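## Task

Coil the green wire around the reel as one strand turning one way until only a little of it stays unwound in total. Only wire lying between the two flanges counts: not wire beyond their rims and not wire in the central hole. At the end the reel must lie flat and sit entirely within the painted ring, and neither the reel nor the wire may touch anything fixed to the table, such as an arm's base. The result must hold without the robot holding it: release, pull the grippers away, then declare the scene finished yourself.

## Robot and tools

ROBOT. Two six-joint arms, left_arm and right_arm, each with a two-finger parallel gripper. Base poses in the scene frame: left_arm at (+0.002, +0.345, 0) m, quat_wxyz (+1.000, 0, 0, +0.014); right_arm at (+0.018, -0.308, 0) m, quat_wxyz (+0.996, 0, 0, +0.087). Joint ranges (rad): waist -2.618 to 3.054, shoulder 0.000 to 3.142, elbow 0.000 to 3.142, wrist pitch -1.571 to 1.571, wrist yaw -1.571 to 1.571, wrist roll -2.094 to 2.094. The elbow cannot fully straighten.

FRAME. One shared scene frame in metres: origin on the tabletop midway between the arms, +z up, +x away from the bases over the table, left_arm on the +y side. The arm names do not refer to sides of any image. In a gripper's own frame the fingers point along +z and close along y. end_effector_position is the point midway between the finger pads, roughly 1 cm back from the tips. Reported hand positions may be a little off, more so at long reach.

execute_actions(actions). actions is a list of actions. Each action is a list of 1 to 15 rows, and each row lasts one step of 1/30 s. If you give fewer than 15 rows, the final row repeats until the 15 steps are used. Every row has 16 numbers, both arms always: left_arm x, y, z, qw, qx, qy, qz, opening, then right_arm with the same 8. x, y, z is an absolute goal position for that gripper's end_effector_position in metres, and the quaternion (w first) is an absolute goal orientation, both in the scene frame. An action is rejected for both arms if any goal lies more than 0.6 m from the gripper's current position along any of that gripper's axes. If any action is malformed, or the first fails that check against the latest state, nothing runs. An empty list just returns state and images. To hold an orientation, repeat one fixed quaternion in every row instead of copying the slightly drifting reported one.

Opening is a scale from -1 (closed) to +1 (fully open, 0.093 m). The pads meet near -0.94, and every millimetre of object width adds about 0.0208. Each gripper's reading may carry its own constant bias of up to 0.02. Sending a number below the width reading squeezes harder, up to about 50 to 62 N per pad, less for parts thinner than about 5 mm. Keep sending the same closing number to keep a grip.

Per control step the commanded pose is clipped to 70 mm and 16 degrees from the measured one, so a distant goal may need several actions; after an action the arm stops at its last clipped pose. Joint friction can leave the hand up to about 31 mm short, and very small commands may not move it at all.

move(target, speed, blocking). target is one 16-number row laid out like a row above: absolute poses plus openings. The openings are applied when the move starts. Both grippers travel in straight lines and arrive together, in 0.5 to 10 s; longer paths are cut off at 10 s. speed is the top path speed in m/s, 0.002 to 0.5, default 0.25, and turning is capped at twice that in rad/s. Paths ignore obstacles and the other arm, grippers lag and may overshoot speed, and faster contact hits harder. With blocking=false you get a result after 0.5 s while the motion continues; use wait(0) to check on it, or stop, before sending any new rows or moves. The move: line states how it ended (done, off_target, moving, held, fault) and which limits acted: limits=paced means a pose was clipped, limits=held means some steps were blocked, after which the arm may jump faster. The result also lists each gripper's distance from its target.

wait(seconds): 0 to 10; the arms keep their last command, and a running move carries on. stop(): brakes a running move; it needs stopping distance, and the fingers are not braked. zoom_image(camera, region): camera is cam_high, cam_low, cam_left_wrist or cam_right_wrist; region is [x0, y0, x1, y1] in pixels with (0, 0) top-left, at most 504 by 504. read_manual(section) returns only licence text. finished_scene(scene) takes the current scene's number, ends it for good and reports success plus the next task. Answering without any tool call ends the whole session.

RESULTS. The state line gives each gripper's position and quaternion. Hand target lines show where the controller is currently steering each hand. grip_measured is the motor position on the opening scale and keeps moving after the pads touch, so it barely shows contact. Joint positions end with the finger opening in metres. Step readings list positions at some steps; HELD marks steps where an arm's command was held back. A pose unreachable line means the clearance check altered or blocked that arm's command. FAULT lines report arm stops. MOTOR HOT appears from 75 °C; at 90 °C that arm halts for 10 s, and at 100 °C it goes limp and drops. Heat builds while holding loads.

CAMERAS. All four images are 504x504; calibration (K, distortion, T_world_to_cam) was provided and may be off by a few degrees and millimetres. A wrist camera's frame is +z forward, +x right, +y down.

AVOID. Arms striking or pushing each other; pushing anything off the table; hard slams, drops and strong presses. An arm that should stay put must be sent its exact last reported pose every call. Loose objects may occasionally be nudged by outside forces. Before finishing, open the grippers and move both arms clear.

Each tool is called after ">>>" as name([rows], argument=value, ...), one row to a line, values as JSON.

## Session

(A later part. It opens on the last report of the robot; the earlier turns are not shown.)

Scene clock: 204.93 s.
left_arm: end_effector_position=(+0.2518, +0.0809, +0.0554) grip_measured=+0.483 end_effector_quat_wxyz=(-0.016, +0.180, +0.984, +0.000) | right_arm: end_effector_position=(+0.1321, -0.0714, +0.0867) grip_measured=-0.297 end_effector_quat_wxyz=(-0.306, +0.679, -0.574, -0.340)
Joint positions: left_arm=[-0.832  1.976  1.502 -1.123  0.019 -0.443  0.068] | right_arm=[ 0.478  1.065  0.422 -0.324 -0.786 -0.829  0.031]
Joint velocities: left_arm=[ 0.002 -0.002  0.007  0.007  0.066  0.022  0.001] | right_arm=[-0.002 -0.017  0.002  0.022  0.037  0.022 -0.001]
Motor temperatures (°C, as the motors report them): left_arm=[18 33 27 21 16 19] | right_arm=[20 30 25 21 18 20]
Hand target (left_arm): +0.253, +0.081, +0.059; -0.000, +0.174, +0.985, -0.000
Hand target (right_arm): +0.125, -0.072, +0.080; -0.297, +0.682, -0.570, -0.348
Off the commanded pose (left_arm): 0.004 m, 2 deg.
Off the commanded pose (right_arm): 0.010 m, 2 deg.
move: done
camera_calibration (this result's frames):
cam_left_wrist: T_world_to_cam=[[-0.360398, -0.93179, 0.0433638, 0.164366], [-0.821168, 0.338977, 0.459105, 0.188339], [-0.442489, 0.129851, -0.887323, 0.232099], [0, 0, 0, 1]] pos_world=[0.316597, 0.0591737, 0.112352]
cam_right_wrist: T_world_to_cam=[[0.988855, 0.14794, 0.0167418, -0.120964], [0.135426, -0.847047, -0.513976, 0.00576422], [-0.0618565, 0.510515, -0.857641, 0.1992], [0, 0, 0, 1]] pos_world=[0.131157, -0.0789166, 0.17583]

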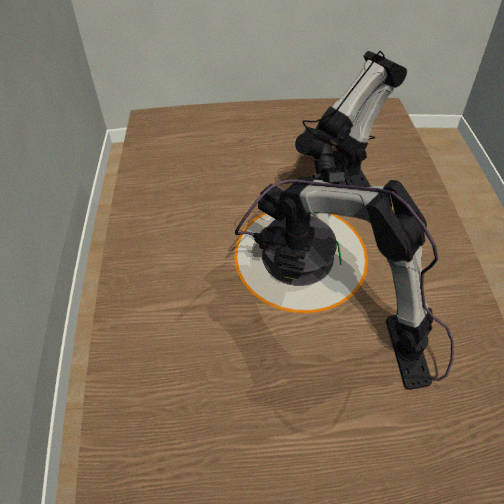

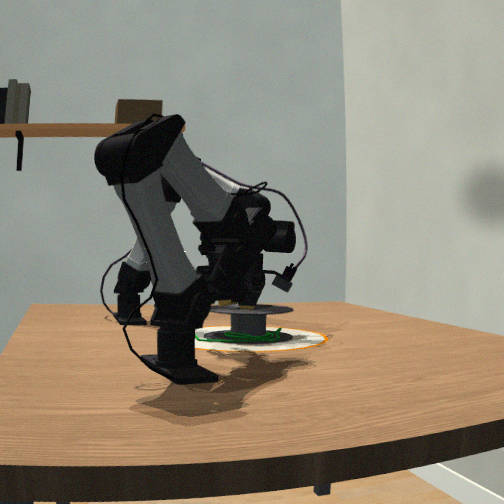

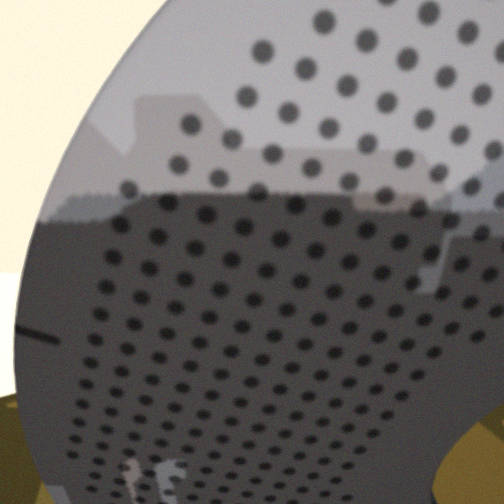

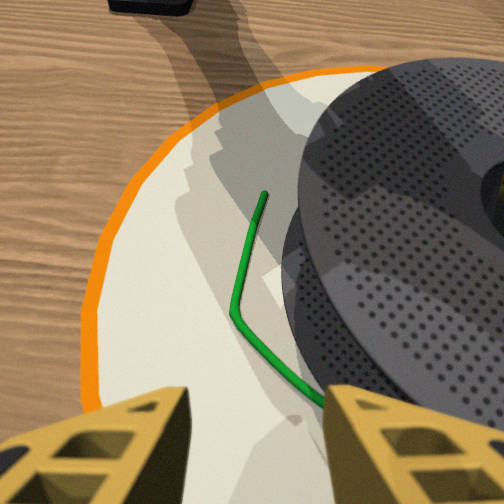

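>>> move(target=[0.2535,0.0810,0.059,0,0.1736,0.9848,0,0.3,0.116,-0.005,0.035,0.3404,-0.5993,0.654,0.3119,-0.45], speed=0.2)

Scene clock: 209.50 s.
left_arm: end_effector_position=(+0.2528, +0.0808, +0.0554) grip_measured=+0.483 end_effector_quat_wxyz=(-0.014, +0.181, +0.983, +0.001) | right_arm: end_effector_position=(+0.1102, -0.0083, +0.0342) grip_measured=-0.448 end_effector_quat_wxyz=(+0.324, -0.612, +0.649, +0.315)
Joint positions: left_arm=[-0.832  1.976  1.502 -1.12   0.015 -0.441  0.068] | right_arm=[ 0.914  1.351  0.254  0.415 -0.35  -0.257  0.024]
Joint velocities: left_arm=[-0.017 -0.007 -0.012 -0.037  0.037 -0.022 -0.   ] | right_arm=[ 0.012 -0.007 -0.007  0.022 -0.007  0.051  0.   ]
Motor temperatures (°C, as the motors report them): left_arm=[18 33 27 21 16 19] | right_arm=[20 29 25 22 18 20]
Hand target (left_arm): +0.254, +0.081, +0.059; -0.000, +0.174, +0.985, -0.000
Hand target (right_arm): +0.116, -0.007, +0.032; -0.339, +0.605, -0.654, -0.304
Off the commanded pose (left_arm): 0.004 m, 2 deg.
Off the commanded pose (right_arm): 0.007 m, 3 deg.
move: off_target (right_arm)
camera_calibration (this result's frames):
cam_left_wrist: T_world_to_cam=[[-0.362447, -0.931076, 0.0415914, 0.165138], [-0.822585, 0.340556, 0.455385, 0.189596], [-0.438163, 0.130841, -0.889322, 0.23144], [0, 0, 0, 1]] pos_world=[0.317221, 0.0589064, 0.112617]
cam_right_wrist: T_world_to_cam=[[0.998174, -0.0567263, -0.0207554, -0.10923], [-0.0594568, -0.862082, -0.503268, 0.0562065], [0.0106557, 0.503583, -0.863881, 0.112748], [0, 0, 0, 1]] pos_world=[0.111171, -0.0145197, 0.123421]

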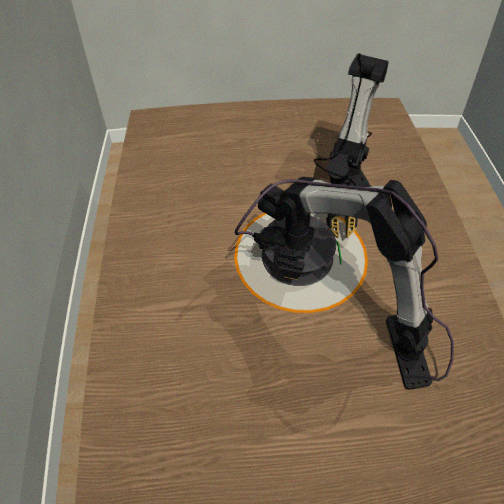

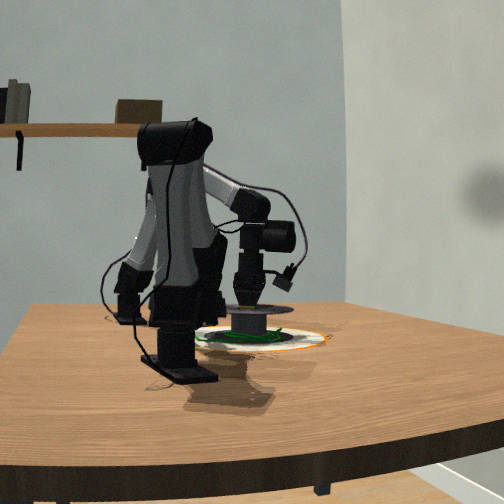

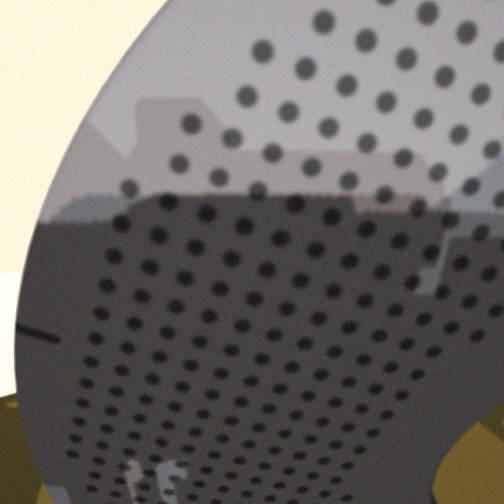

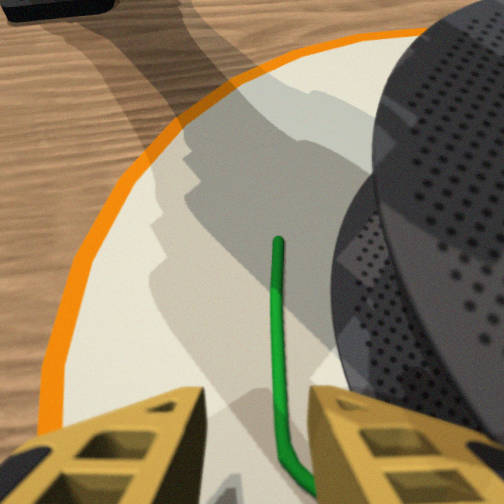

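>>> execute_actions([
  [[0.2535,0.0810,0.059,0,0.1736,0.9848,0,0.3,0.118,-0.004,0.034,0.3404,-0.5993,0.654,0.3119,-0.45],[0.2535,0.0810,0.059,0,0.1736,0.9848,0,0.3,0.120,-0.002,0.032,0.3404,-0.5993,0.654,0.3119,-0.45],[0.2535,0.0810,0.059,0,0.1736,0.9848,0,0.3,0.122,0.000,0.030,0.3404,-0.5993,0.654,0.3119,-0.45],[0.2535,0.0810,0.059,0,0.1736,0.9848,0,0.3,0.123,0.002,0.028,0.3404,-0.5993,0.654,0.3119,-0.45],[0.2535,0.0810,0.059,0,0.1736,0.9848,0,0.3,0.124,0.004,0.026,0.3404,-0.5993,0.654,0.3119,-0.45],[0.2535,0.0810,0.059,0,0.1736,0.9848,0,0.3,0.124,0.004,0.024,0.3404,-0.5993,0.654,0.3119,-0.45],[0.2535,0.0810,0.059,0,0.1736,0.9848,0,0.3,0.124,0.004,0.022,0.3404,-0.5993,0.654,0.3119,-0.45],[0.2535,0.0810,0.059,0,0.1736,0.9848,0,0.3,0.124,0.004,0.020,0.3404,-0.5993,0.654,0.3119,-0.45]],
  [[0.2535,0.0810,0.059,0,0.1736,0.9848,0,0.3,0.124,0.004,0.020,0.3404,-0.5993,0.654,0.3119,-0.45]],
])

Scene clock: 211.77 s.
left_arm: end_effector_position=(+0.2546, +0.0823, +0.0562) grip_measured=+0.483 end_effector_quat_wxyz=(-0.012, +0.177, +0.984, +0.001) | right_arm: end_effector_position=(+0.1149, -0.0017, +0.0146) grip_measured=-0.448 end_effector_quat_wxyz=(+0.320, -0.608, +0.656, +0.313)
Joint positions: left_arm=[-0.826  1.974  1.502 -1.12   0.013 -0.443  0.068] | right_arm=[ 0.915  1.509  0.254  0.565 -0.343 -0.243  0.024]
Joint velocities: left_arm=[-0.022 -0.012  0.002 -0.007  0.022 -0.022  0.   ] | right_arm=[-0.007 -0.002  0.012  0.007  0.037 -0.022  0.   ]
Motor temperatures (°C, as the motors report them): left_arm=[18 34 27 21 16 19] | right_arm=[20 29 25 22 18 20]
Hand target (left_arm): +0.253, +0.081, +0.059; -0.000, +0.174, +0.985, -0.000
Hand target (right_arm): +0.124, +0.004, +0.020; -0.340, +0.599, -0.654, -0.312
Off the commanded pose (left_arm): 0.003 m, 1 deg.
Off the commanded pose (right_arm): 0.012 m, 3 deg.
Step readings (end_effector_position; steps 1 to 15: 1st action; 16 to 30: 2nd action):
0: left_arm (+0.2528, +0.0808, +0.0554) | right_arm (+0.1102, -0.0082, +0.0343)
1: left_arm (+0.2528, +0.0809, +0.0554) | right_arm (+0.1103, -0.0081, +0.0341)
2: left_arm (+0.2532, +0.0811, +0.0554) | right_arm (+0.1106, -0.0075, +0.0337)
4: left_arm (+0.2548, +0.0825, +0.0558) | right_arm (+0.1116, -0.0054, +0.0320)
8: left_arm (+0.2550, +0.0826, +0.0562) | right_arm (+0.1128, -0.0040, +0.0184)
15: left_arm (+0.2546, +0.0823, +0.0562) | right_arm (+0.1147, -0.0019, +0.0146)
16: left_arm (+0.2546, +0.0823, +0.0562) | right_arm (+0.1148, -0.0019, +0.0147)
17: left_arm (+0.2546, +0.0823, +0.0562) | right_arm (+0.1148, -0.0018, +0.0146)
19: left_arm (+0.2546, +0.0823, +0.0562) | right_arm (+0.1149, -0.0017, +0.0147)
23: left_arm (+0.2546, +0.0823, +0.0562) | right_arm (+0.1149, -0.0017, +0.0146)
30: end_effector_position above
camera_calibration (this result's frames):
cam_left_wrist: T_world_to_cam=[[-0.355899, -0.933657, 0.0402435, 0.165801], [-0.82673, 0.334634, 0.452258, 0.192001], [-0.435721, 0.127688, -0.890979, 0.232493], [0, 0, 0, 1]] pos_world=[0.319044, 0.0608647, 0.11364]
cam_right_wrist: T_world_to_cam=[[0.997036, -0.0703469, -0.0311573, -0.113623], [-0.0765415, -0.865859, -0.494399, 0.0541322], [0.00780164, 0.495318, -0.868677, 0.0927947], [0, 0, 0, 1]] pos_world=[0.116706, -0.00708505, 0.103831]

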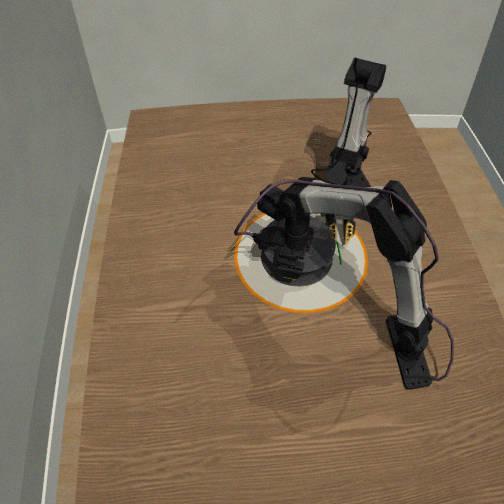

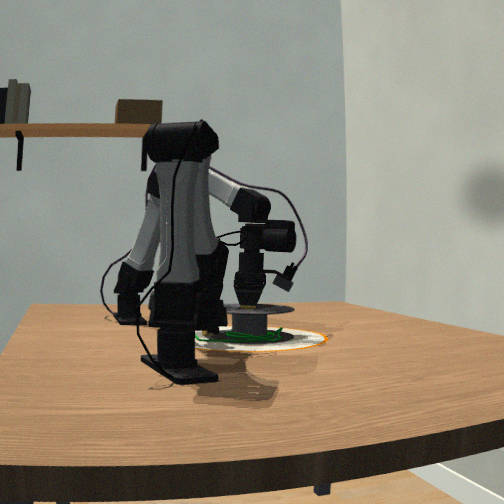

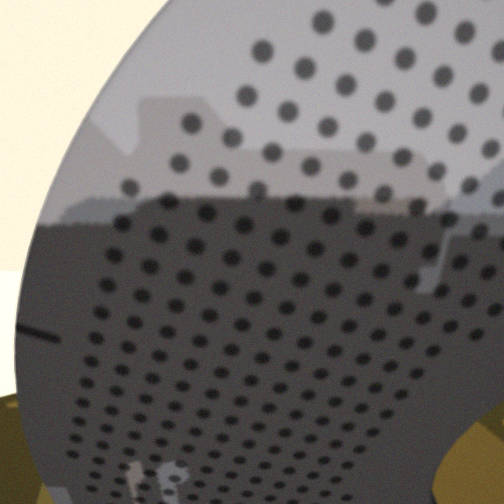

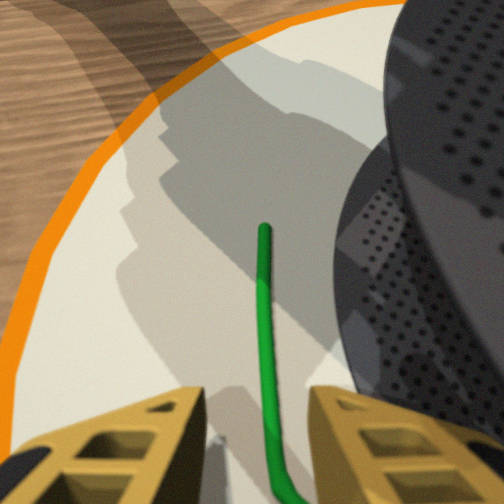

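>>> execute_actions([
  [[0.2546,0.0823,0.059,0,0.1736,0.9848,0,0.3,0.120,0.002,0.012,0.3404,-0.5993,0.654,0.3119,-0.5],[0.2546,0.0823,0.059,0,0.1736,0.9848,0,0.3,0.120,0.002,0.008,0.3404,-0.5993,0.654,0.3119,-0.5],[0.2546,0.0823,0.059,0,0.1736,0.9848,0,0.3,0.120,0.002,0.004,0.3404,-0.5993,0.654,0.3119,-0.5],[0.2546,0.0823,0.059,0,0.1736,0.9848,0,0.3,0.120,0.002,0.002,0.3404,-0.5993,0.654,0.3119,-0.5]],
])

Scene clock: 213.40 s.
left_arm: end_effector_position=(+0.2551, +0.0823, +0.0562) grip_measured=+0.483 end_effector_quat_wxyz=(-0.011, +0.177, +0.984, +0.001) | right_arm: end_effector_position=(+0.1187, +0.0039, +0.0051) grip_measured=-0.497 end_effector_quat_wxyz=(+0.334, -0.603, +0.651, +0.317)
Joint positions: left_arm=[-0.826  1.974  1.502 -1.119  0.011 -0.444  0.068] | right_arm=[ 0.915  1.625  0.24   0.727 -0.338 -0.238  0.021]
Joint velocities: left_arm=[ 0.002 -0.012 -0.012  0.037 -0.066 -0.022  0.   ] | right_arm=[ 0.007  0.002 -0.012  0.037 -0.066 -0.066  0.   ]
Motor temperatures (°C, as the motors report them): left_arm=[18 34 27 21 16 19] | right_arm=[20 29 25 23 18 20]
Hand target (left_arm): +0.255, +0.082, +0.059; -0.000, +0.174, +0.985, -0.000
Hand target (right_arm): +0.120, +0.002, +0.002; -0.340, +0.600, -0.654, -0.311
Off the commanded pose (left_arm): 0.003 m, 1 deg.
Off the commanded pose (right_arm): 0.004 m, 1 deg.
Step readings (end_effector_position):
0: left_arm (+0.2546, +0.0823, +0.0562) | right_arm (+0.1149, -0.0017, +0.0146)
1: left_arm (+0.2546, +0.0823, +0.0562) | right_arm (+0.1153, -0.0012, +0.0144)
2: left_arm (+0.2547, +0.0824, +0.0562) | right_arm (+0.1161, -0.0002, +0.0134)
4: left_arm (+0.2550, +0.0825, +0.0562) | right_arm (+0.1171, +0.0017, +0.0095)
8: left_arm (+0.2550, +0.0824, +0.0562) | right_arm (+0.1181, +0.0033, +0.0050)
15: end_effector_position above
camera_calibration (this result's frames):
cam_left_wrist: T_world_to_cam=[[-0.354953, -0.934072, 0.0389713, 0.16584], [-0.82808, 0.333477, 0.45064, 0.192877], [-0.433926, 0.127685, -0.891855, 0.232258], [0, 0, 0, 1]] pos_world=[0.319366, 0.0609304, 0.113759]
cam_right_wrist: T_world_to_cam=[[0.99689, -0.0764167, -0.0192799, -0.117369], [-0.0752954, -0.851225, -0.519372, 0.0545009], [0.0232771, 0.519208, -0.854331, 0.0796827], [0, 0, 0, 1]] pos_world=[0.119253, -0.00394835, 0.0941188]

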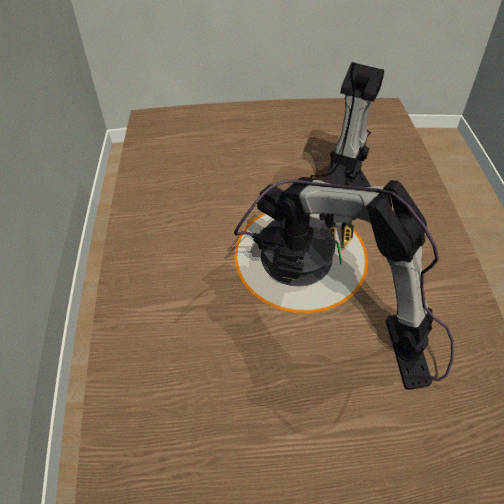

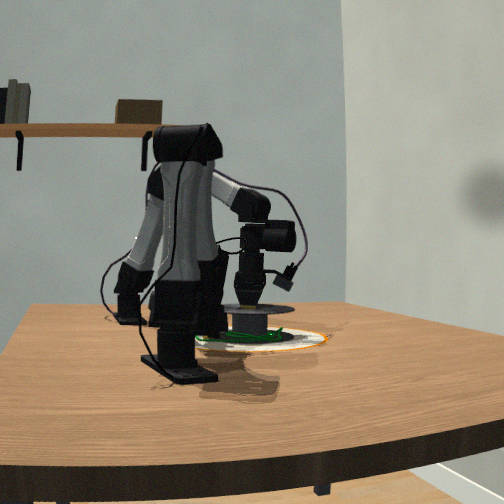

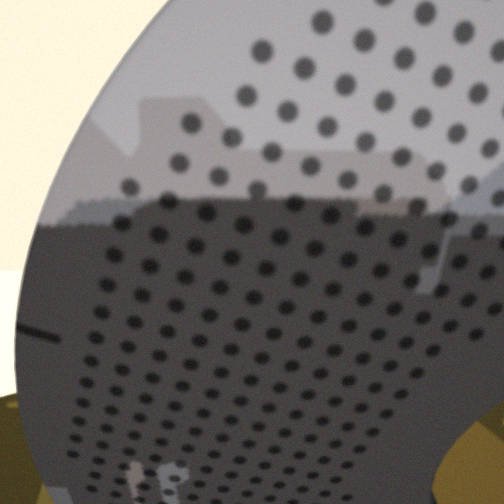

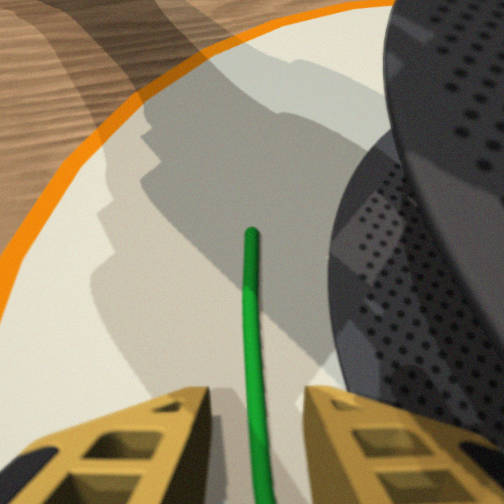

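>>> execute_actions([
  [[0.2546,0.0823,0.059,0,0.1736,0.9848,0,0.3,0.119,0.002,0.004,0.3404,-0.5993,0.654,0.3119,-1]],
  [[0.2546,0.0823,0.059,0,0.1736,0.9848,0,0.3,0.119,0.002,0.004,0.3404,-0.5993,0.654,0.3119,-1]],
])

Scene clock: 214.77 s.
left_arm: end_effector_position=(+0.2550, +0.0822, +0.0562) grip_measured=+0.483 end_effector_quat_wxyz=(-0.011, +0.176, +0.984, +0.001) | right_arm: end_effector_position=(+0.1211, +0.0051, +0.0070) grip_measured=-0.993 end_effector_quat_wxyz=(+0.341, -0.600, +0.651, +0.316)
Joint positions: left_arm=[-0.826  1.974  1.502 -1.119  0.011 -0.444  0.068] | right_arm=[ 0.915  1.626  0.239  0.743 -0.329 -0.236  0.   ]
Joint velocities: left_arm=[ 0.002  0.002  0.002  0.081  0.007 -0.022 -0.002] | right_arm=[-0.002 -0.017 -0.002 -0.037  0.037  0.022  0.   ]
Motor temperatures (°C, as the motors report them): left_arm=[18 34 27 21 16 19] | right_arm=[20 29 25 23 18 20]
Hand target (left_arm): +0.255, +0.082, +0.059; -0.000, +0.174, +0.985, +0.000
Hand target (right_arm): +0.119, +0.002, +0.004; -0.340, +0.599, -0.654, -0.312
Off the commanded pose (left_arm): 0.003 m, 1 deg.
Off the commanded pose (right_arm): 0.005 m, 1 deg.
Step readings (end_effector_position; steps 1 to 15: 1st action; 16 to 30: 2nd action):
0: left_arm (+0.2551, +0.0823, +0.0562) | right_arm (+0.1188, +0.0041, +0.0053)
1: left_arm (+0.2551, +0.0823, +0.0562) | right_arm (+0.1190, +0.0041, +0.0052)
2: left_arm (+0.2550, +0.0823, +0.0562) | right_arm (+0.1195, +0.0043, +0.0056)
4: left_arm (+0.2550, +0.0822, +0.0562) | right_arm (+0.1201, +0.0047, +0.0062)
8: left_arm (+0.2550, +0.0822, +0.0562) | right_arm (+0.1207, +0.0050, +0.0067)
15: left_arm (+0.2550, +0.0822, +0.0562) | right_arm (+0.1210, +0.0052, +0.0070)
16: left_arm (+0.2550, +0.0822, +0.0562) | right_arm (+0.1210, +0.0052, +0.0070)
17: left_arm (+0.2550, +0.0822, +0.0562) | right_arm (+0.1211, +0.0051, +0.0070)
19: left_arm (+0.2550, +0.0822, +0.0562) | right_arm (+0.1211, +0.0051, +0.0070)
23: left_arm (+0.2550, +0.0822, +0.0562) | right_arm (+0.1211, +0.0051, +0.0070)
30: end_effector_position above
camera_calibration (this result's frames):
cam_left_wrist: T_world_to_cam=[[-0.354561, -0.934192, 0.0396537, 0.165595], [-0.827967, 0.333385, 0.450916, 0.192794], [-0.434462, 0.127045, -0.891685, 0.23241], [0, 0, 0, 1]] pos_world=[0.319314, 0.0608964, 0.113737]
cam_right_wrist: T_world_to_cam=[[0.99629, -0.085361, -0.0109321, -0.119522], [-0.0782479, -0.845653, -0.527966, 0.0571107], [0.0358229, 0.526862, -0.849195, 0.0790624], [0, 0, 0, 1]] pos_world=[0.120715, -0.0035616, 0.0959853]

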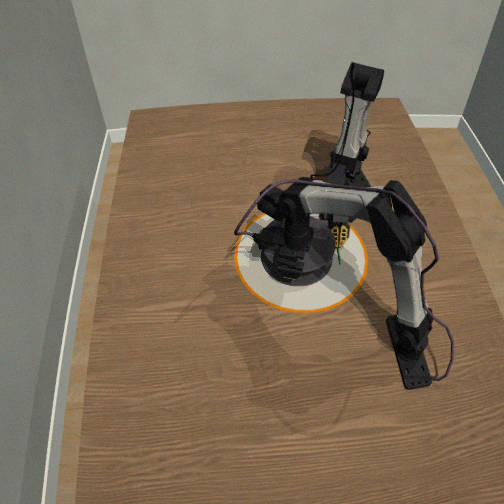

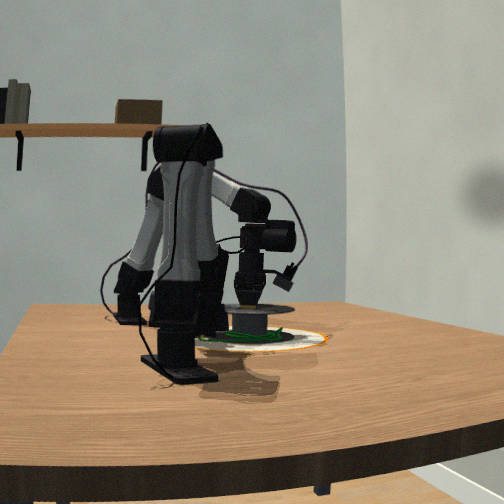

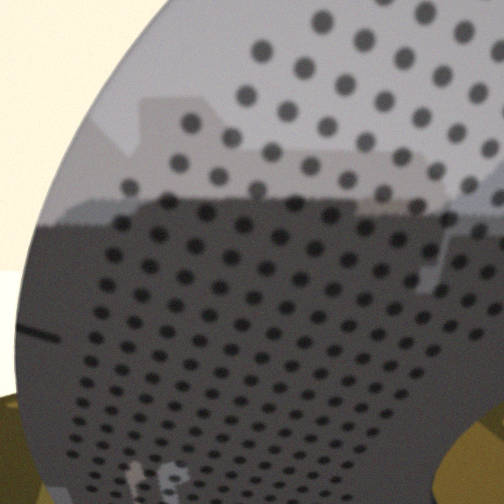

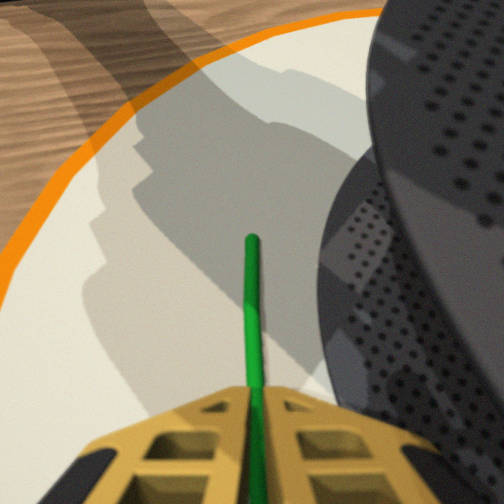

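>>> execute_actions([
  [[0.2546,0.0823,0.059,0,0.1736,0.9848,0,0.3,0.120,0.004,0.010,0.3404,-0.5993,0.654,0.3119,-1],[0.2546,0.0823,0.059,0,0.1736,0.9848,0,0.3,0.120,0.004,0.013,0.3404,-0.5993,0.654,0.3119,-1],[0.2546,0.0823,0.059,0,0.1736,0.9848,0,0.3,0.120,0.004,0.016,0.3404,-0.5993,0.654,0.3119,-1],[0.2546,0.0823,0.059,0,0.1736,0.9848,0,0.3,0.120,0.004,0.019,0.3404,-0.5993,0.654,0.3119,-1],[0.2546,0.0823,0.059,0,0.1736,0.9848,0,0.3,0.120,0.004,0.022,0.3404,-0.5993,0.654,0.3119,-1],[0.2546,0.0823,0.059,0,0.1736,0.9848,0,0.3,0.120,0.004,0.025,0.3404,-0.5993,0.654,0.3119,-1],[0.2546,0.0823,0.059,0,0.1736,0.9848,0,0.3,0.120,0.004,0.027,0.3404,-0.5993,0.654,0.3119,-1],[0.2546,0.0823,0.059,0,0.1736,0.9848,0,0.3,0.120,0.004,0.027,0.3404,-0.5993,0.654,0.3119,-1],[0.2546,0.0823,0.059,0,0.1736,0.9848,0,0.3,0.120,0.004,0.027,0.3537,-0.5702,0.6794,0.2968,-1],[0.2546,0.0823,0.059,0,0.1736,0.9848,0,0.3,0.120,0.004,0.027,0.3537,-0.5702,0.6794,0.2968,-1],[0.2546,0.0823,0.059,0,0.1736,0.9848,0,0.3,0.120,0.004,0.027,0.3537,-0.5702,0.6794,0.2968,-1],[0.2546,0.0823,0.059,0,0.1736,0.9848,0,0.3,0.120,0.004,0.027,0.3663,-0.54,0.7037,0.2811,-1],[0.2546,0.0823,0.059,0,0.1736,0.9848,0,0.3,0.120,0.004,0.027,0.3663,-0.54,0.7037,0.2811,-1],[0.2546,0.0823,0.059,0,0.1736,0.9848,0,0.3,0.120,0.004,0.027,0.3663,-0.54,0.7037,0.2811,-1],[0.2546,0.0823,0.059,0,0.1736,0.9848,0,0.3,0.120,0.004,0.027,0.3782,-0.5088,0.7266,0.2648,-1]],
  [[0.2546,0.0823,0.059,0,0.1736,0.9848,0,0.3,0.120,0.004,0.026,0.3782,-0.5088,0.7266,0.2648,-1],[0.2546,0.0823,0.059,0,0.1736,0.9848,0,0.3,0.120,0.004,0.026,0.3782,-0.5088,0.7266,0.2648,-1],[0.2546,0.0823,0.059,0,0.1736,0.9848,0,0.3,0.120,0.004,0.026,0.3894,-0.4766,0.7481,0.2481,-1],[0.2546,0.0823,0.059,0,0.1736,0.9848,0,0.3,0.120,0.004,0.026,0.3894,-0.4766,0.7481,0.2481,-1],[0.2546,0.0823,0.059,0,0.1736,0.9848,0,0.3,0.120,0.004,0.026,0.3894,-0.4766,0.7481,0.2481,-1],[0.2546,0.0823,0.059,0,0.1736,0.9848,0,0.3,0.120,0.004,0.026,0.3998,-0.4435,0.7682,0.2309,-1],[0.2546,0.0823,0.059,0,0.1736,0.9848,0,0.3,0.120,0.004,0.026,0.3998,-0.4435,0.7682,0.2309,-1],[0.2546,0.0823,0.059,0,0.1736,0.9848,0,0.3,0.120,0.004,0.026,0.3998,-0.4435,0.7682,0.2309,-1],[0.2546,0.0823,0.059,0,0.1736,0.9848,0,0.3,0.120,0.004,0.026,0.4095,-0.4095,0.7868,0.2132,-1]],
])

Scene clock: 221.30 s.
left_arm: end_effector_position=(+0.2550, +0.0821, +0.0562) grip_measured=+0.483 end_effector_quat_wxyz=(-0.011, +0.176, +0.984, +0.001) | right_arm: end_effector_position=(+0.1114, +0.0034, +0.0254) grip_measured=-0.993 end_effector_quat_wxyz=(+0.401, -0.445, +0.766, +0.235)
Joint positions: left_arm=[-0.826  1.974  1.502 -1.118  0.012 -0.445  0.068] | right_arm=[1.268 1.475 0.244 0.589 0.315 0.23  0.   ]
Joint velocities: left_arm=[ 0.012 -0.002 -0.007 -0.066  0.007  0.051 -0.   ] | right_arm=[ 0.051 -0.007  0.105 -0.286  0.505  0.315  0.   ]
Motor temperatures (°C, as the motors report them): left_arm=[18 36 26 21 16 19] | right_arm=[20 28 25 24 18 20]
Hand target (left_arm): +0.255, +0.082, +0.059; -0.000, +0.174, +0.985, +0.000
Hand target (right_arm): +0.121, +0.003, +0.027; +0.413, -0.414, +0.783, +0.213
Off the commanded pose (left_arm): 0.003 m, 1 deg.
Off the commanded pose (right_arm): 0.009 m, 5 deg.
Step readings (end_effector_position; steps 1 to 15: 1st action; 16 to 30: 2nd action):
0: left_arm (+0.2550, +0.0822, +0.0562) | right_arm (+0.1211, +0.0051, +0.0070)
1: left_arm (+0.2550, +0.0822, +0.0562) | right_arm (+0.1209, +0.0049, +0.0070)
2: left_arm (+0.2550, +0.0822, +0.0562) | right_arm (+0.1208, +0.0046, +0.0077)
4: left_arm (+0.2550, +0.0822, +0.0562) | right_arm (+0.1206, +0.0041, +0.0119)
8: left_arm (+0.2550, +0.0822, +0.0562) | right_arm (+0.1205, +0.0040, +0.0250)
15: left_arm (+0.2550, +0.0821, +0.0562) | right_arm (+0.1126, +0.0098, +0.0289)
16: left_arm (+0.2550, +0.0821, +0.0562) | right_arm (+0.1114, +0.0106, +0.0289)
17: left_arm (+0.2550, +0.0821, +0.0562) | right_arm (+0.1103, +0.0111, +0.0287)
19: left_arm (+0.2550, +0.0821, +0.0562) | right_arm (+0.1092, +0.0118, +0.0284)
23: left_arm (+0.2550, +0.0821, +0.0562) | right_arm (+0.1070, +0.0116, +0.0283)
30: end_effector_position above
camera_calibration (this result's frames):
cam_left_wrist: T_world_to_cam=[[-0.353842, -0.934444, 0.0401431, 0.165308], [-0.828222, 0.332983, 0.450744, 0.192954], [-0.434562, 0.126245, -0.89175, 0.232526], [0, 0, 0, 1]] pos_world=[0.319349, 0.060865, 0.113747]
cam_right_wrist: T_world_to_cam=[[0.867023, -0.498131, -0.0116709, -0.0939867], [-0.428415, -0.73331, -0.527937, 0.103223], [0.254423, 0.462733, -0.849204, 0.0718262], [0, 0, 0, 1]] pos_world=[0.107437, -0.00435948, 0.114393]

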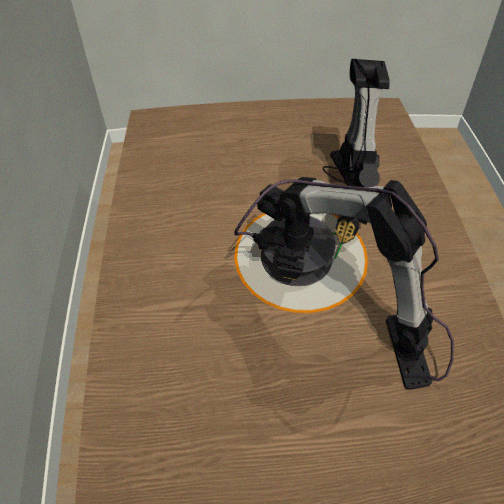

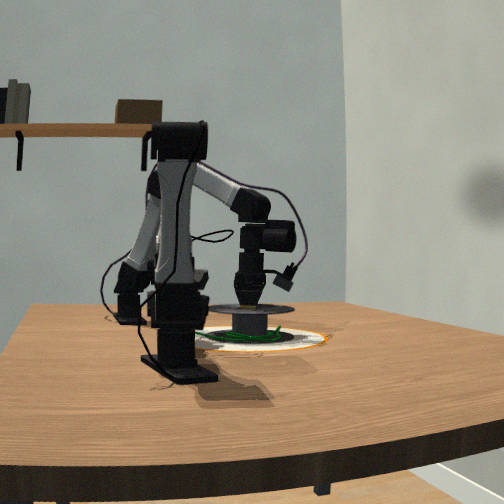

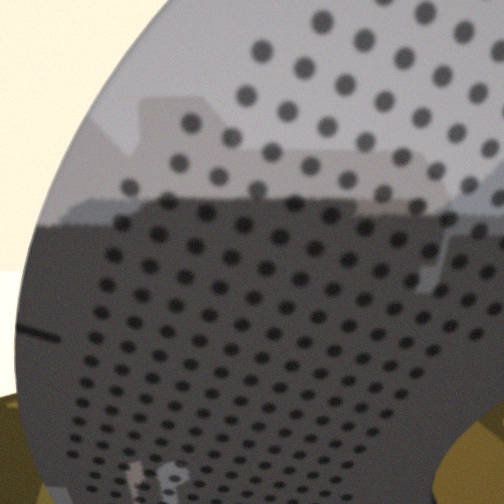

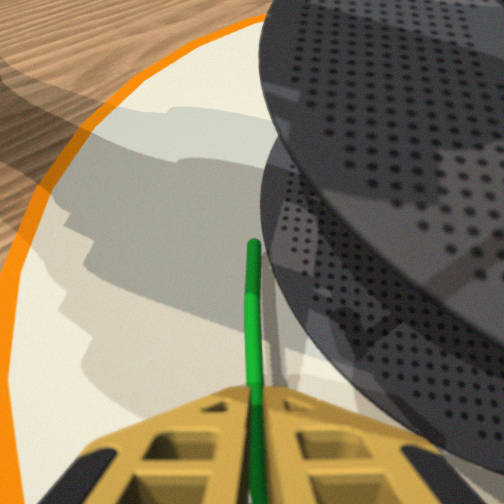

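>>> execute_actions([
  [[0.2546,0.0823,0.059,0,0.1736,0.9848,0,0.3,0.120,0.004,0.025,0.4095,-0.4095,0.7868,0.2132,-1],[0.2546,0.0823,0.059,0,0.1736,0.9848,0,0.3,0.120,0.004,0.025,0.4095,-0.4095,0.7868,0.2132,-1],[0.2546,0.0823,0.059,0,0.1736,0.9848,0,0.3,0.120,0.004,0.025,0.4095,-0.4095,0.7868,0.2132,-1],[0.2546,0.0823,0.059,0,0.1736,0.9848,0,0.3,0.122,0.004,0.025,0.4095,-0.4095,0.7868,0.2132,-1],[0.2546,0.0823,0.059,0,0.1736,0.9848,0,0.3,0.124,0.004,0.025,0.4095,-0.4095,0.7868,0.2132,-1],[0.2546,0.0823,0.059,0,0.1736,0.9848,0,0.3,0.126,0.004,0.025,0.4095,-0.4095,0.7868,0.2132,-1],[0.2546,0.0823,0.059,0,0.1736,0.9848,0,0.3,0.128,0.004,0.025,0.4095,-0.4095,0.7868,0.2132,-1],[0.2546,0.0823,0.059,0,0.1736,0.9848,0,0.3,0.130,0.004,0.025,0.4095,-0.4095,0.7868,0.2132,-1],[0.2546,0.0823,0.059,0,0.1736,0.9848,0,0.3,0.132,0.004,0.025,0.4095,-0.4095,0.7868,0.2132,-1],[0.2546,0.0823,0.059,0,0.1736,0.9848,0,0.3,0.134,0.004,0.025,0.4095,-0.4095,0.7868,0.2132,-1],[0.2546,0.0823,0.059,0,0.1736,0.9848,0,0.3,0.136,0.004,0.025,0.4095,-0.4095,0.7868,0.2132,-1],[0.2546,0.0823,0.059,0,0.1736,0.9848,0,0.3,0.138,0.004,0.025,0.4095,-0.4095,0.7868,0.2132,-1],[0.2546,0.0823,0.059,0,0.1736,0.9848,0,0.3,0.140,0.004,0.025,0.4095,-0.4095,0.7868,0.2132,-1],[0.2546,0.0823,0.059,0,0.1736,0.9848,0,0.3,0.140,0.004,0.025,0.4095,-0.4095,0.7868,0.2132,-1],[0.2546,0.0823,0.059,0,0.1736,0.9848,0,0.3,0.140,0.004,0.025,0.4095,-0.4095,0.7868,0.2132,-1]],
])

Scene clock: 223.30 s.
left_arm: end_effector_position=(+0.2550, +0.0821, +0.0562) grip_measured=+0.483 end_effector_quat_wxyz=(-0.011, +0.176, +0.984, +0.001) | right_arm: end_effector_position=(+0.1385, -0.0041, +0.0233) grip_measured=-0.993 end_effector_quat_wxyz=(+0.410, -0.402, +0.792, +0.206)
Joint positions: left_arm=[-0.826  1.974  1.502 -1.118  0.012 -0.445  0.068] | right_arm=[1.2   1.494 0.267 0.562 0.354 0.26  0.   ]
Joint velocities: left_arm=[-0.012  0.002  0.002 -0.007 -0.022  0.022  0.002] | right_arm=[-0.095  0.012  0.012  0.022 -0.11  -0.022  0.   ]
Motor temperatures (°C, as the motors report them): left_arm=[18 36 26 20 16 19] | right_arm=[20 28 25 24 18 20]
Hand target (left_arm): +0.255, +0.082, +0.059; -0.000, +0.174, +0.985, +0.000
Hand target (right_arm): +0.140, +0.004, +0.025; +0.408, -0.409, +0.788, +0.214
Off the commanded pose (left_arm): 0.003 m, 1 deg.
Off the commanded pose (right_arm): 0.008 m, 1 deg.
Step readings (end_effector_position):
0: left_arm (+0.2550, +0.0821, +0.0562) | right_arm (+0.1213, -0.0002, +0.0272)
1: left_arm (+0.2550, +0.0821, +0.0562) | right_arm (+0.1213, -0.0003, +0.0271)
2: left_arm (+0.2550, +0.0821, +0.0562) | right_arm (+0.1211, -0.0004, +0.0270)
4: left_arm (+0.2550, +0.0821, +0.0562) | right_arm (+0.1206, -0.0004, +0.0267)
8: left_arm (+0.2550, +0.0821, +0.0562) | right_arm (+0.1238, -0.0016, +0.0261)
15: end_effector_position above
camera_calibration (this result's frames):
cam_left_wrist: T_world_to_cam=[[-0.353842, -0.934444, 0.0401431, 0.165308], [-0.828222, 0.332983, 0.450744, 0.192954], [-0.434562, 0.126245, -0.89175, 0.232526], [0, 0, 0, 1]] pos_world=[0.319349, 0.060865, 0.113747]
cam_right_wrist: T_world_to_cam=[[0.803463, -0.595332, -0.00518015, -0.113042], [-0.511542, -0.685876, -0.51759, 0.119619], [0.304585, 0.418514, -0.855613, 0.0596117], [0, 0, 0, 1]] pos_world=[0.133858, -0.0102026, 0.112332]

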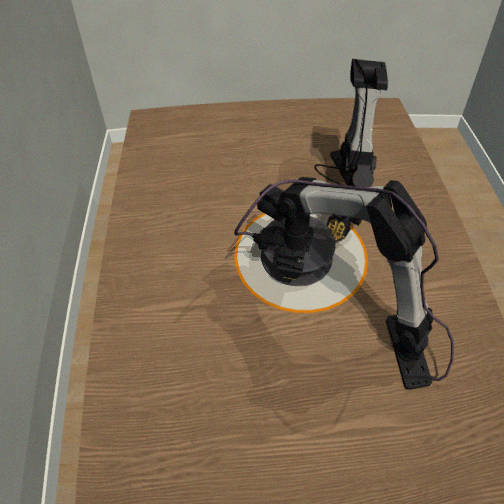

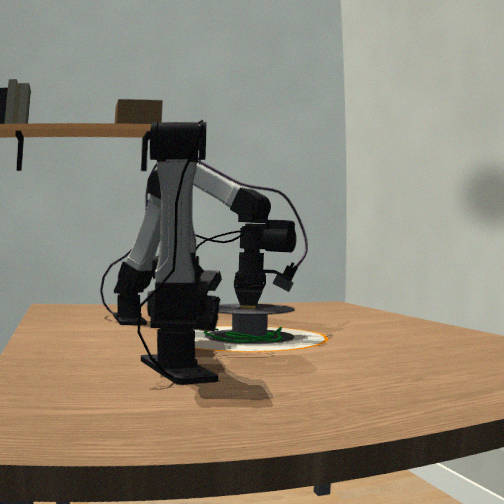

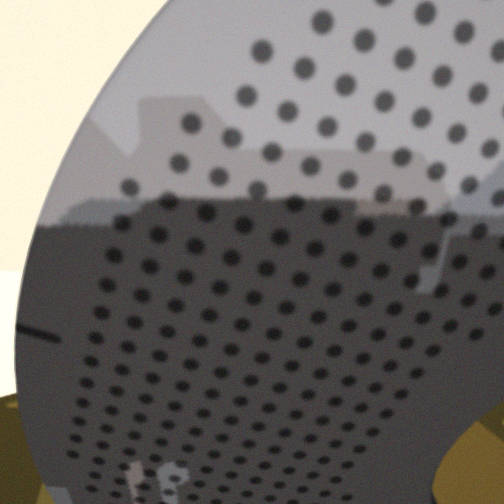

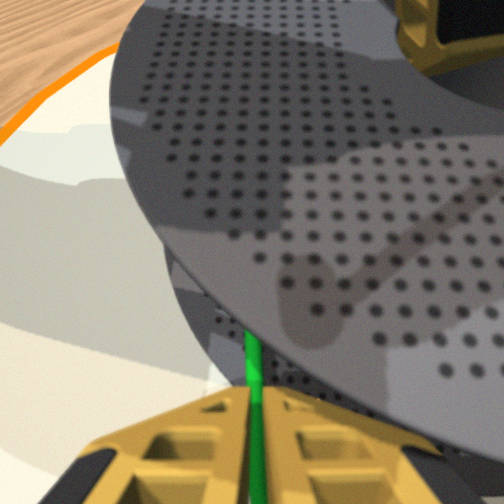

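>>> execute_actions([
  [[0.2546,0.0823,0.059,0,0.1736,0.9848,0,0.3,0.142,0.005,0.024,0.4095,-0.4095,0.7868,0.2132,-1],[0.2546,0.0823,0.059,0,0.1736,0.9848,0,0.3,0.144,0.006,0.024,0.4095,-0.4095,0.7868,0.2132,-1],[0.2546,0.0823,0.059,0,0.1736,0.9848,0,0.3,0.146,0.007,0.024,0.4095,-0.4095,0.7868,0.2132,-1],[0.2546,0.0823,0.059,0,0.1736,0.9848,0,0.3,0.148,0.008,0.024,0.4095,-0.4095,0.7868,0.2132,-1],[0.2546,0.0823,0.059,0,0.1736,0.9848,0,0.3,0.150,0.009,0.024,0.4095,-0.4095,0.7868,0.2132,-1],[0.2546,0.0823,0.059,0,0.1736,0.9848,0,0.3,0.152,0.010,0.024,0.4095,-0.4095,0.7868,0.2132,-1],[0.2546,0.0823,0.059,0,0.1736,0.9848,0,0.3,0.154,0.011,0.024,0.4095,-0.4095,0.7868,0.2132,-1]],
])

Scene clock: 224.57 s.
left_arm: end_effector_position=(+0.2562, +0.0824, +0.0561) grip_measured=+0.483 end_effector_quat_wxyz=(-0.010, +0.175, +0.985, +0.001) | right_arm: end_effector_position=(+0.1478, -0.0009, +0.0163) grip_measured=-0.993 end_effector_quat_wxyz=(+0.399, -0.414, +0.793, +0.202)
Joint positions: left_arm=[-0.824  1.974  1.502 -1.116  0.01  -0.445  0.068] | right_arm=[1.145 1.542 0.291 0.573 0.293 0.215 0.   ]
Joint velocities: left_arm=[-0.022 -0.007 -0.002 -0.066 -0.022 -0.051 -0.   ] | right_arm=[-0.012  0.007  0.012 -0.022 -0.007 -0.007  0.   ]
Motor temperatures (°C, as the motors report them): left_arm=[18 36 26 20 16 19] | right_arm=[20 28 25 25 18 20]
Hand target (left_arm): +0.255, +0.082, +0.059; -0.000, +0.174, +0.985, +0.000
Hand target (right_arm): +0.153, +0.011, +0.024; +0.409, -0.409, +0.787, +0.214
Off the commanded pose (left_arm): 0.003 m, 1 deg.
Off the commanded pose (right_arm): 0.015 m, 2 deg.
Step readings (end_effector_position):
0: left_arm (+0.2550, +0.0821, +0.0562) | right_arm (+0.1369, -0.0032, +0.0224)
1: left_arm (+0.2550, +0.0821, +0.0562) | right_arm (+0.1371, -0.0031, +0.0222)
2: left_arm (+0.2550, +0.0821, +0.0562) | right_arm (+0.1380, -0.0031, +0.0216)
4: left_arm (+0.2550, +0.0821, +0.0562) | right_arm (+0.1414, -0.0033, +0.0196)
8: left_arm (+0.2561, +0.0824, +0.0561) | right_arm (+0.1476, -0.0015, +0.0178)
15: end_effector_position above
camera_calibration (this result's frames):
cam_left_wrist: T_world_to_cam=[[-0.351489, -0.935342, 0.0398832, 0.165508], [-0.83043, 0.331168, 0.448012, 0.194754], [-0.432253, 0.124351, -0.893137, 0.232656], [0, 0, 0, 1]] pos_world=[0.32047, 0.0613795, 0.11394]
cam_right_wrist: T_world_to_cam=[[0.814282, -0.580467, 0.00183008, -0.120349], [-0.50376, -0.708236, -0.494599, 0.12147], [0.288394, 0.401821, -0.869119, 0.0520209], [0, 0, 0, 1]] pos_world=[0.144187, -0.00473241, 0.105511]

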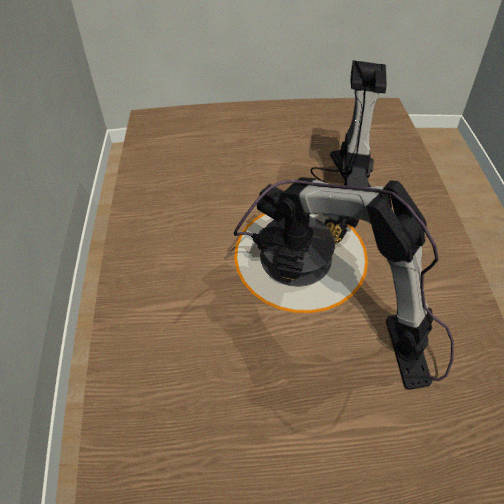

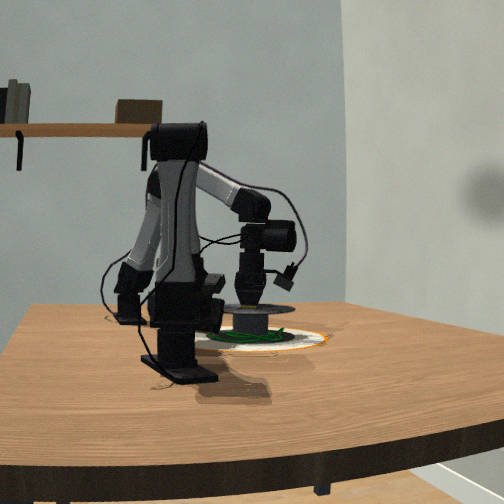

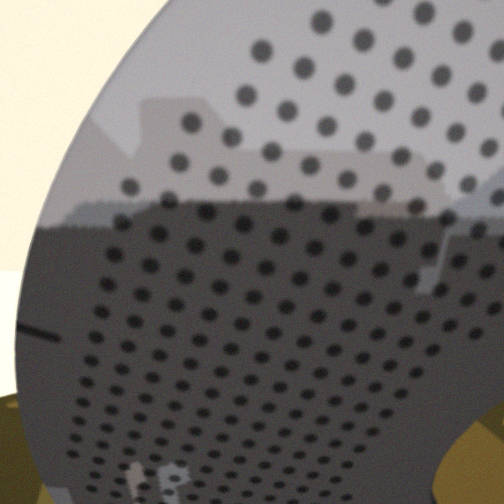

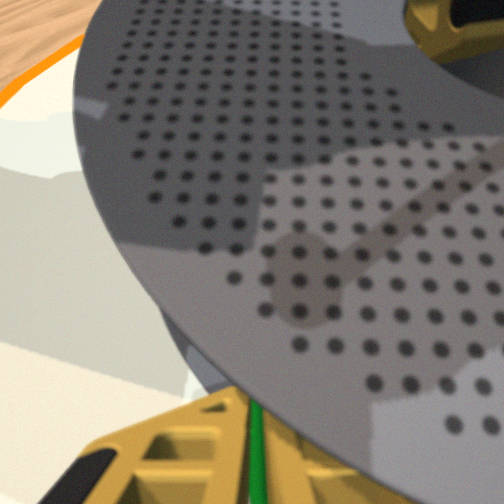

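>>> execute_actions([
  [[0.2546,0.0823,0.059,0,0.1736,0.9848,0,0.3,0.148,0.001,0.016,0.4095,-0.4095,0.7868,0.2132,-1]],
  [[0.2546,0.0823,0.059,0,0.1736,0.9848,0,0.3,0.148,0.001,0.016,0.4095,-0.4095,0.7868,0.2132,-0.7]],
  [[0.2546,0.0823,0.059,0,0.1736,0.9848,0,0.3,0.146,-0.002,0.017,0.4095,-0.4095,0.7868,0.2132,-0.7],[0.2546,0.0823,0.059,0,0.1736,0.9848,0,0.3,0.144,-0.005,0.018,0.4095,-0.4095,0.7868,0.2132,-0.7],[0.2546,0.0823,0.059,0,0.1736,0.9848,0,0.3,0.142,-0.008,0.019,0.4095,-0.4095,0.7868,0.2132,-0.7],[0.2546,0.0823,0.059,0,0.1736,0.9848,0,0.3,0.140,-0.011,0.021,0.4095,-0.4095,0.7868,0.2132,-0.7],[0.2546,0.0823,0.059,0,0.1736,0.9848,0,0.3,0.138,-0.014,0.023,0.4095,-0.4095,0.7868,0.2132,-0.7],[0.2546,0.0823,0.059,0,0.1736,0.9848,0,0.3,0.136,-0.017,0.025,0.4095,-0.4095,0.7868,0.2132,-0.7],[0.2546,0.0823,0.059,0,0.1736,0.9848,0,0.3,0.134,-0.020,0.028,0.4095,-0.4095,0.7868,0.2132,-0.7],[0.2546,0.0823,0.059,0,0.1736,0.9848,0,0.3,0.132,-0.023,0.031,0.4095,-0.4095,0.7868,0.2132,-0.7],[0.2546,0.0823,0.059,0,0.1736,0.9848,0,0.3,0.130,-0.026,0.034,0.4095,-0.4095,0.7868,0.2132,-0.7],[0.2546,0.0823,0.059,0,0.1736,0.9848,0,0.3,0.128,-0.029,0.037,0.4095,-0.4095,0.7868,0.2132,-0.7]],
])

Scene clock: 227.97 s.
left_arm: end_effector_position=(+0.2579, +0.0816, +0.0561) grip_measured=+0.483 end_effector_quat_wxyz=(-0.007, +0.171, +0.985, -0.002) | right_arm: end_effector_position=(+0.1317, -0.0133, +0.0519) grip_measured=-0.703 end_effector_quat_wxyz=(+0.428, -0.402, +0.773, +0.241)
Joint positions: left_arm=[-0.822  1.974  1.502 -1.108  0.01  -0.452  0.068] | right_arm=[1.201 1.29  0.211 0.501 0.326 0.238 0.011]
Joint velocities: left_arm=[-0.017  0.022 -0.002  0.037  0.051 -0.066 -0.   ] | right_arm=[ 0.007 -0.125 -0.007 -0.344 -0.022  0.051  0.   ]
Motor temperatures (°C, as the motors report them): left_arm=[18 36 26 20 16 19] | right_arm=[20 28 25 25 18 20]
Hand target (left_arm): +0.255, +0.082, +0.059; -0.000, +0.174, +0.985, +0.000
Hand target (right_arm): +0.129, -0.028, +0.037; +0.412, -0.410, +0.785, +0.213
Off the commanded pose (left_arm): 0.004 m, 1 deg.
Off the commanded pose (right_arm): 0.022 m, 4 deg.
Step readings (end_effector_position; steps 1 to 15: 1st action; 16 to 30: 2nd action; 31 to 45: 3rd action):
0: left_arm (+0.2562, +0.0824, +0.0561) | right_arm (+0.1479, -0.0009, +0.0163)
1: left_arm (+0.2562, +0.0824, +0.0561) | right_arm (+0.1479, -0.0008, +0.0164)
2: left_arm (+0.2562, +0.0824, +0.0561) | right_arm (+0.1479, -0.0009, +0.0161)
4: left_arm (+0.2563, +0.0825, +0.0561) | right_arm (+0.1480, -0.0004, +0.0162)
8: left_arm (+0.2563, +0.0825, +0.0561) | right_arm (+0.1481, -0.0001, +0.0165)
15: left_arm (+0.2563, +0.0825, +0.0561) | right_arm (+0.1481, -0.0001, +0.0164)
16: left_arm (+0.2564, +0.0824, +0.0561) | right_arm (+0.1478, +0.0001, +0.0165)
17: left_arm (+0.2576, +0.0820, +0.0561) | right_arm (+0.1470, +0.0007, +0.0167)
19: left_arm (+0.2580, +0.0817, +0.0561) | right_arm (+0.1469, +0.0009, +0.0168)
23: left_arm (+0.2580, +0.0817, +0.0561) | right_arm (+0.1469, +0.0009, +0.0168)
30: left_arm (+0.2580, +0.0817, +0.0561) | right_arm (+0.1469, +0.0009, +0.0168)
31: left_arm (+0.2580, +0.0817, +0.0561) | right_arm (+0.1469, +0.0009, +0.0168)
32: left_arm (+0.2580, +0.0817, +0.0561) | right_arm (+0.1463, +0.0003, +0.0162)
34: left_arm (+0.2579, +0.0817, +0.0561) | right_arm (+0.1447, -0.0023, +0.0166)
38: left_arm (+0.2579, +0.0816, +0.0561) | right_arm (+0.1385, -0.0082, +0.0288)
45: end_effector_position above
camera_calibration (this result's frames):
cam_left_wrist: T_world_to_cam=[[-0.344197, -0.937919, 0.0428657, 0.163434], [-0.835327, 0.326753, 0.442109, 0.198359], [-0.428669, 0.116366, -0.895936, 0.233332], [0, 0, 0, 1]] pos_world=[0.321971, 0.0613215, 0.114349]
cam_right_wrist: T_world_to_cam=[[0.824828, -0.56417, -0.0370255, -0.113649], [-0.478396, -0.661523, -0.577516, 0.123784], [0.301324, 0.494064, -0.81554, 0.0893256], [0, 0, 0, 1]] pos_world=[0.126042, -0.0263639, 0.140128]

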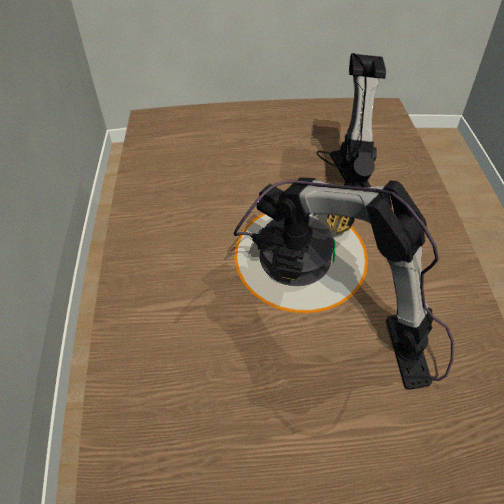

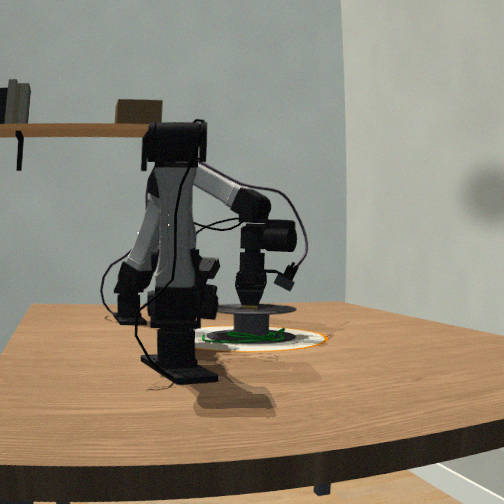

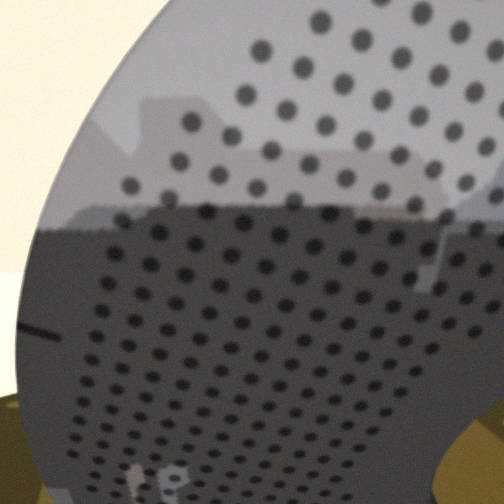

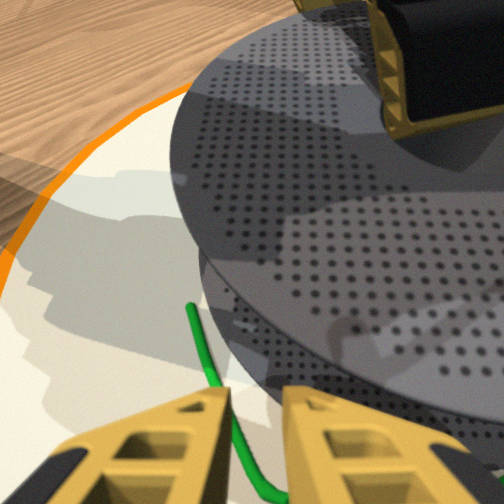

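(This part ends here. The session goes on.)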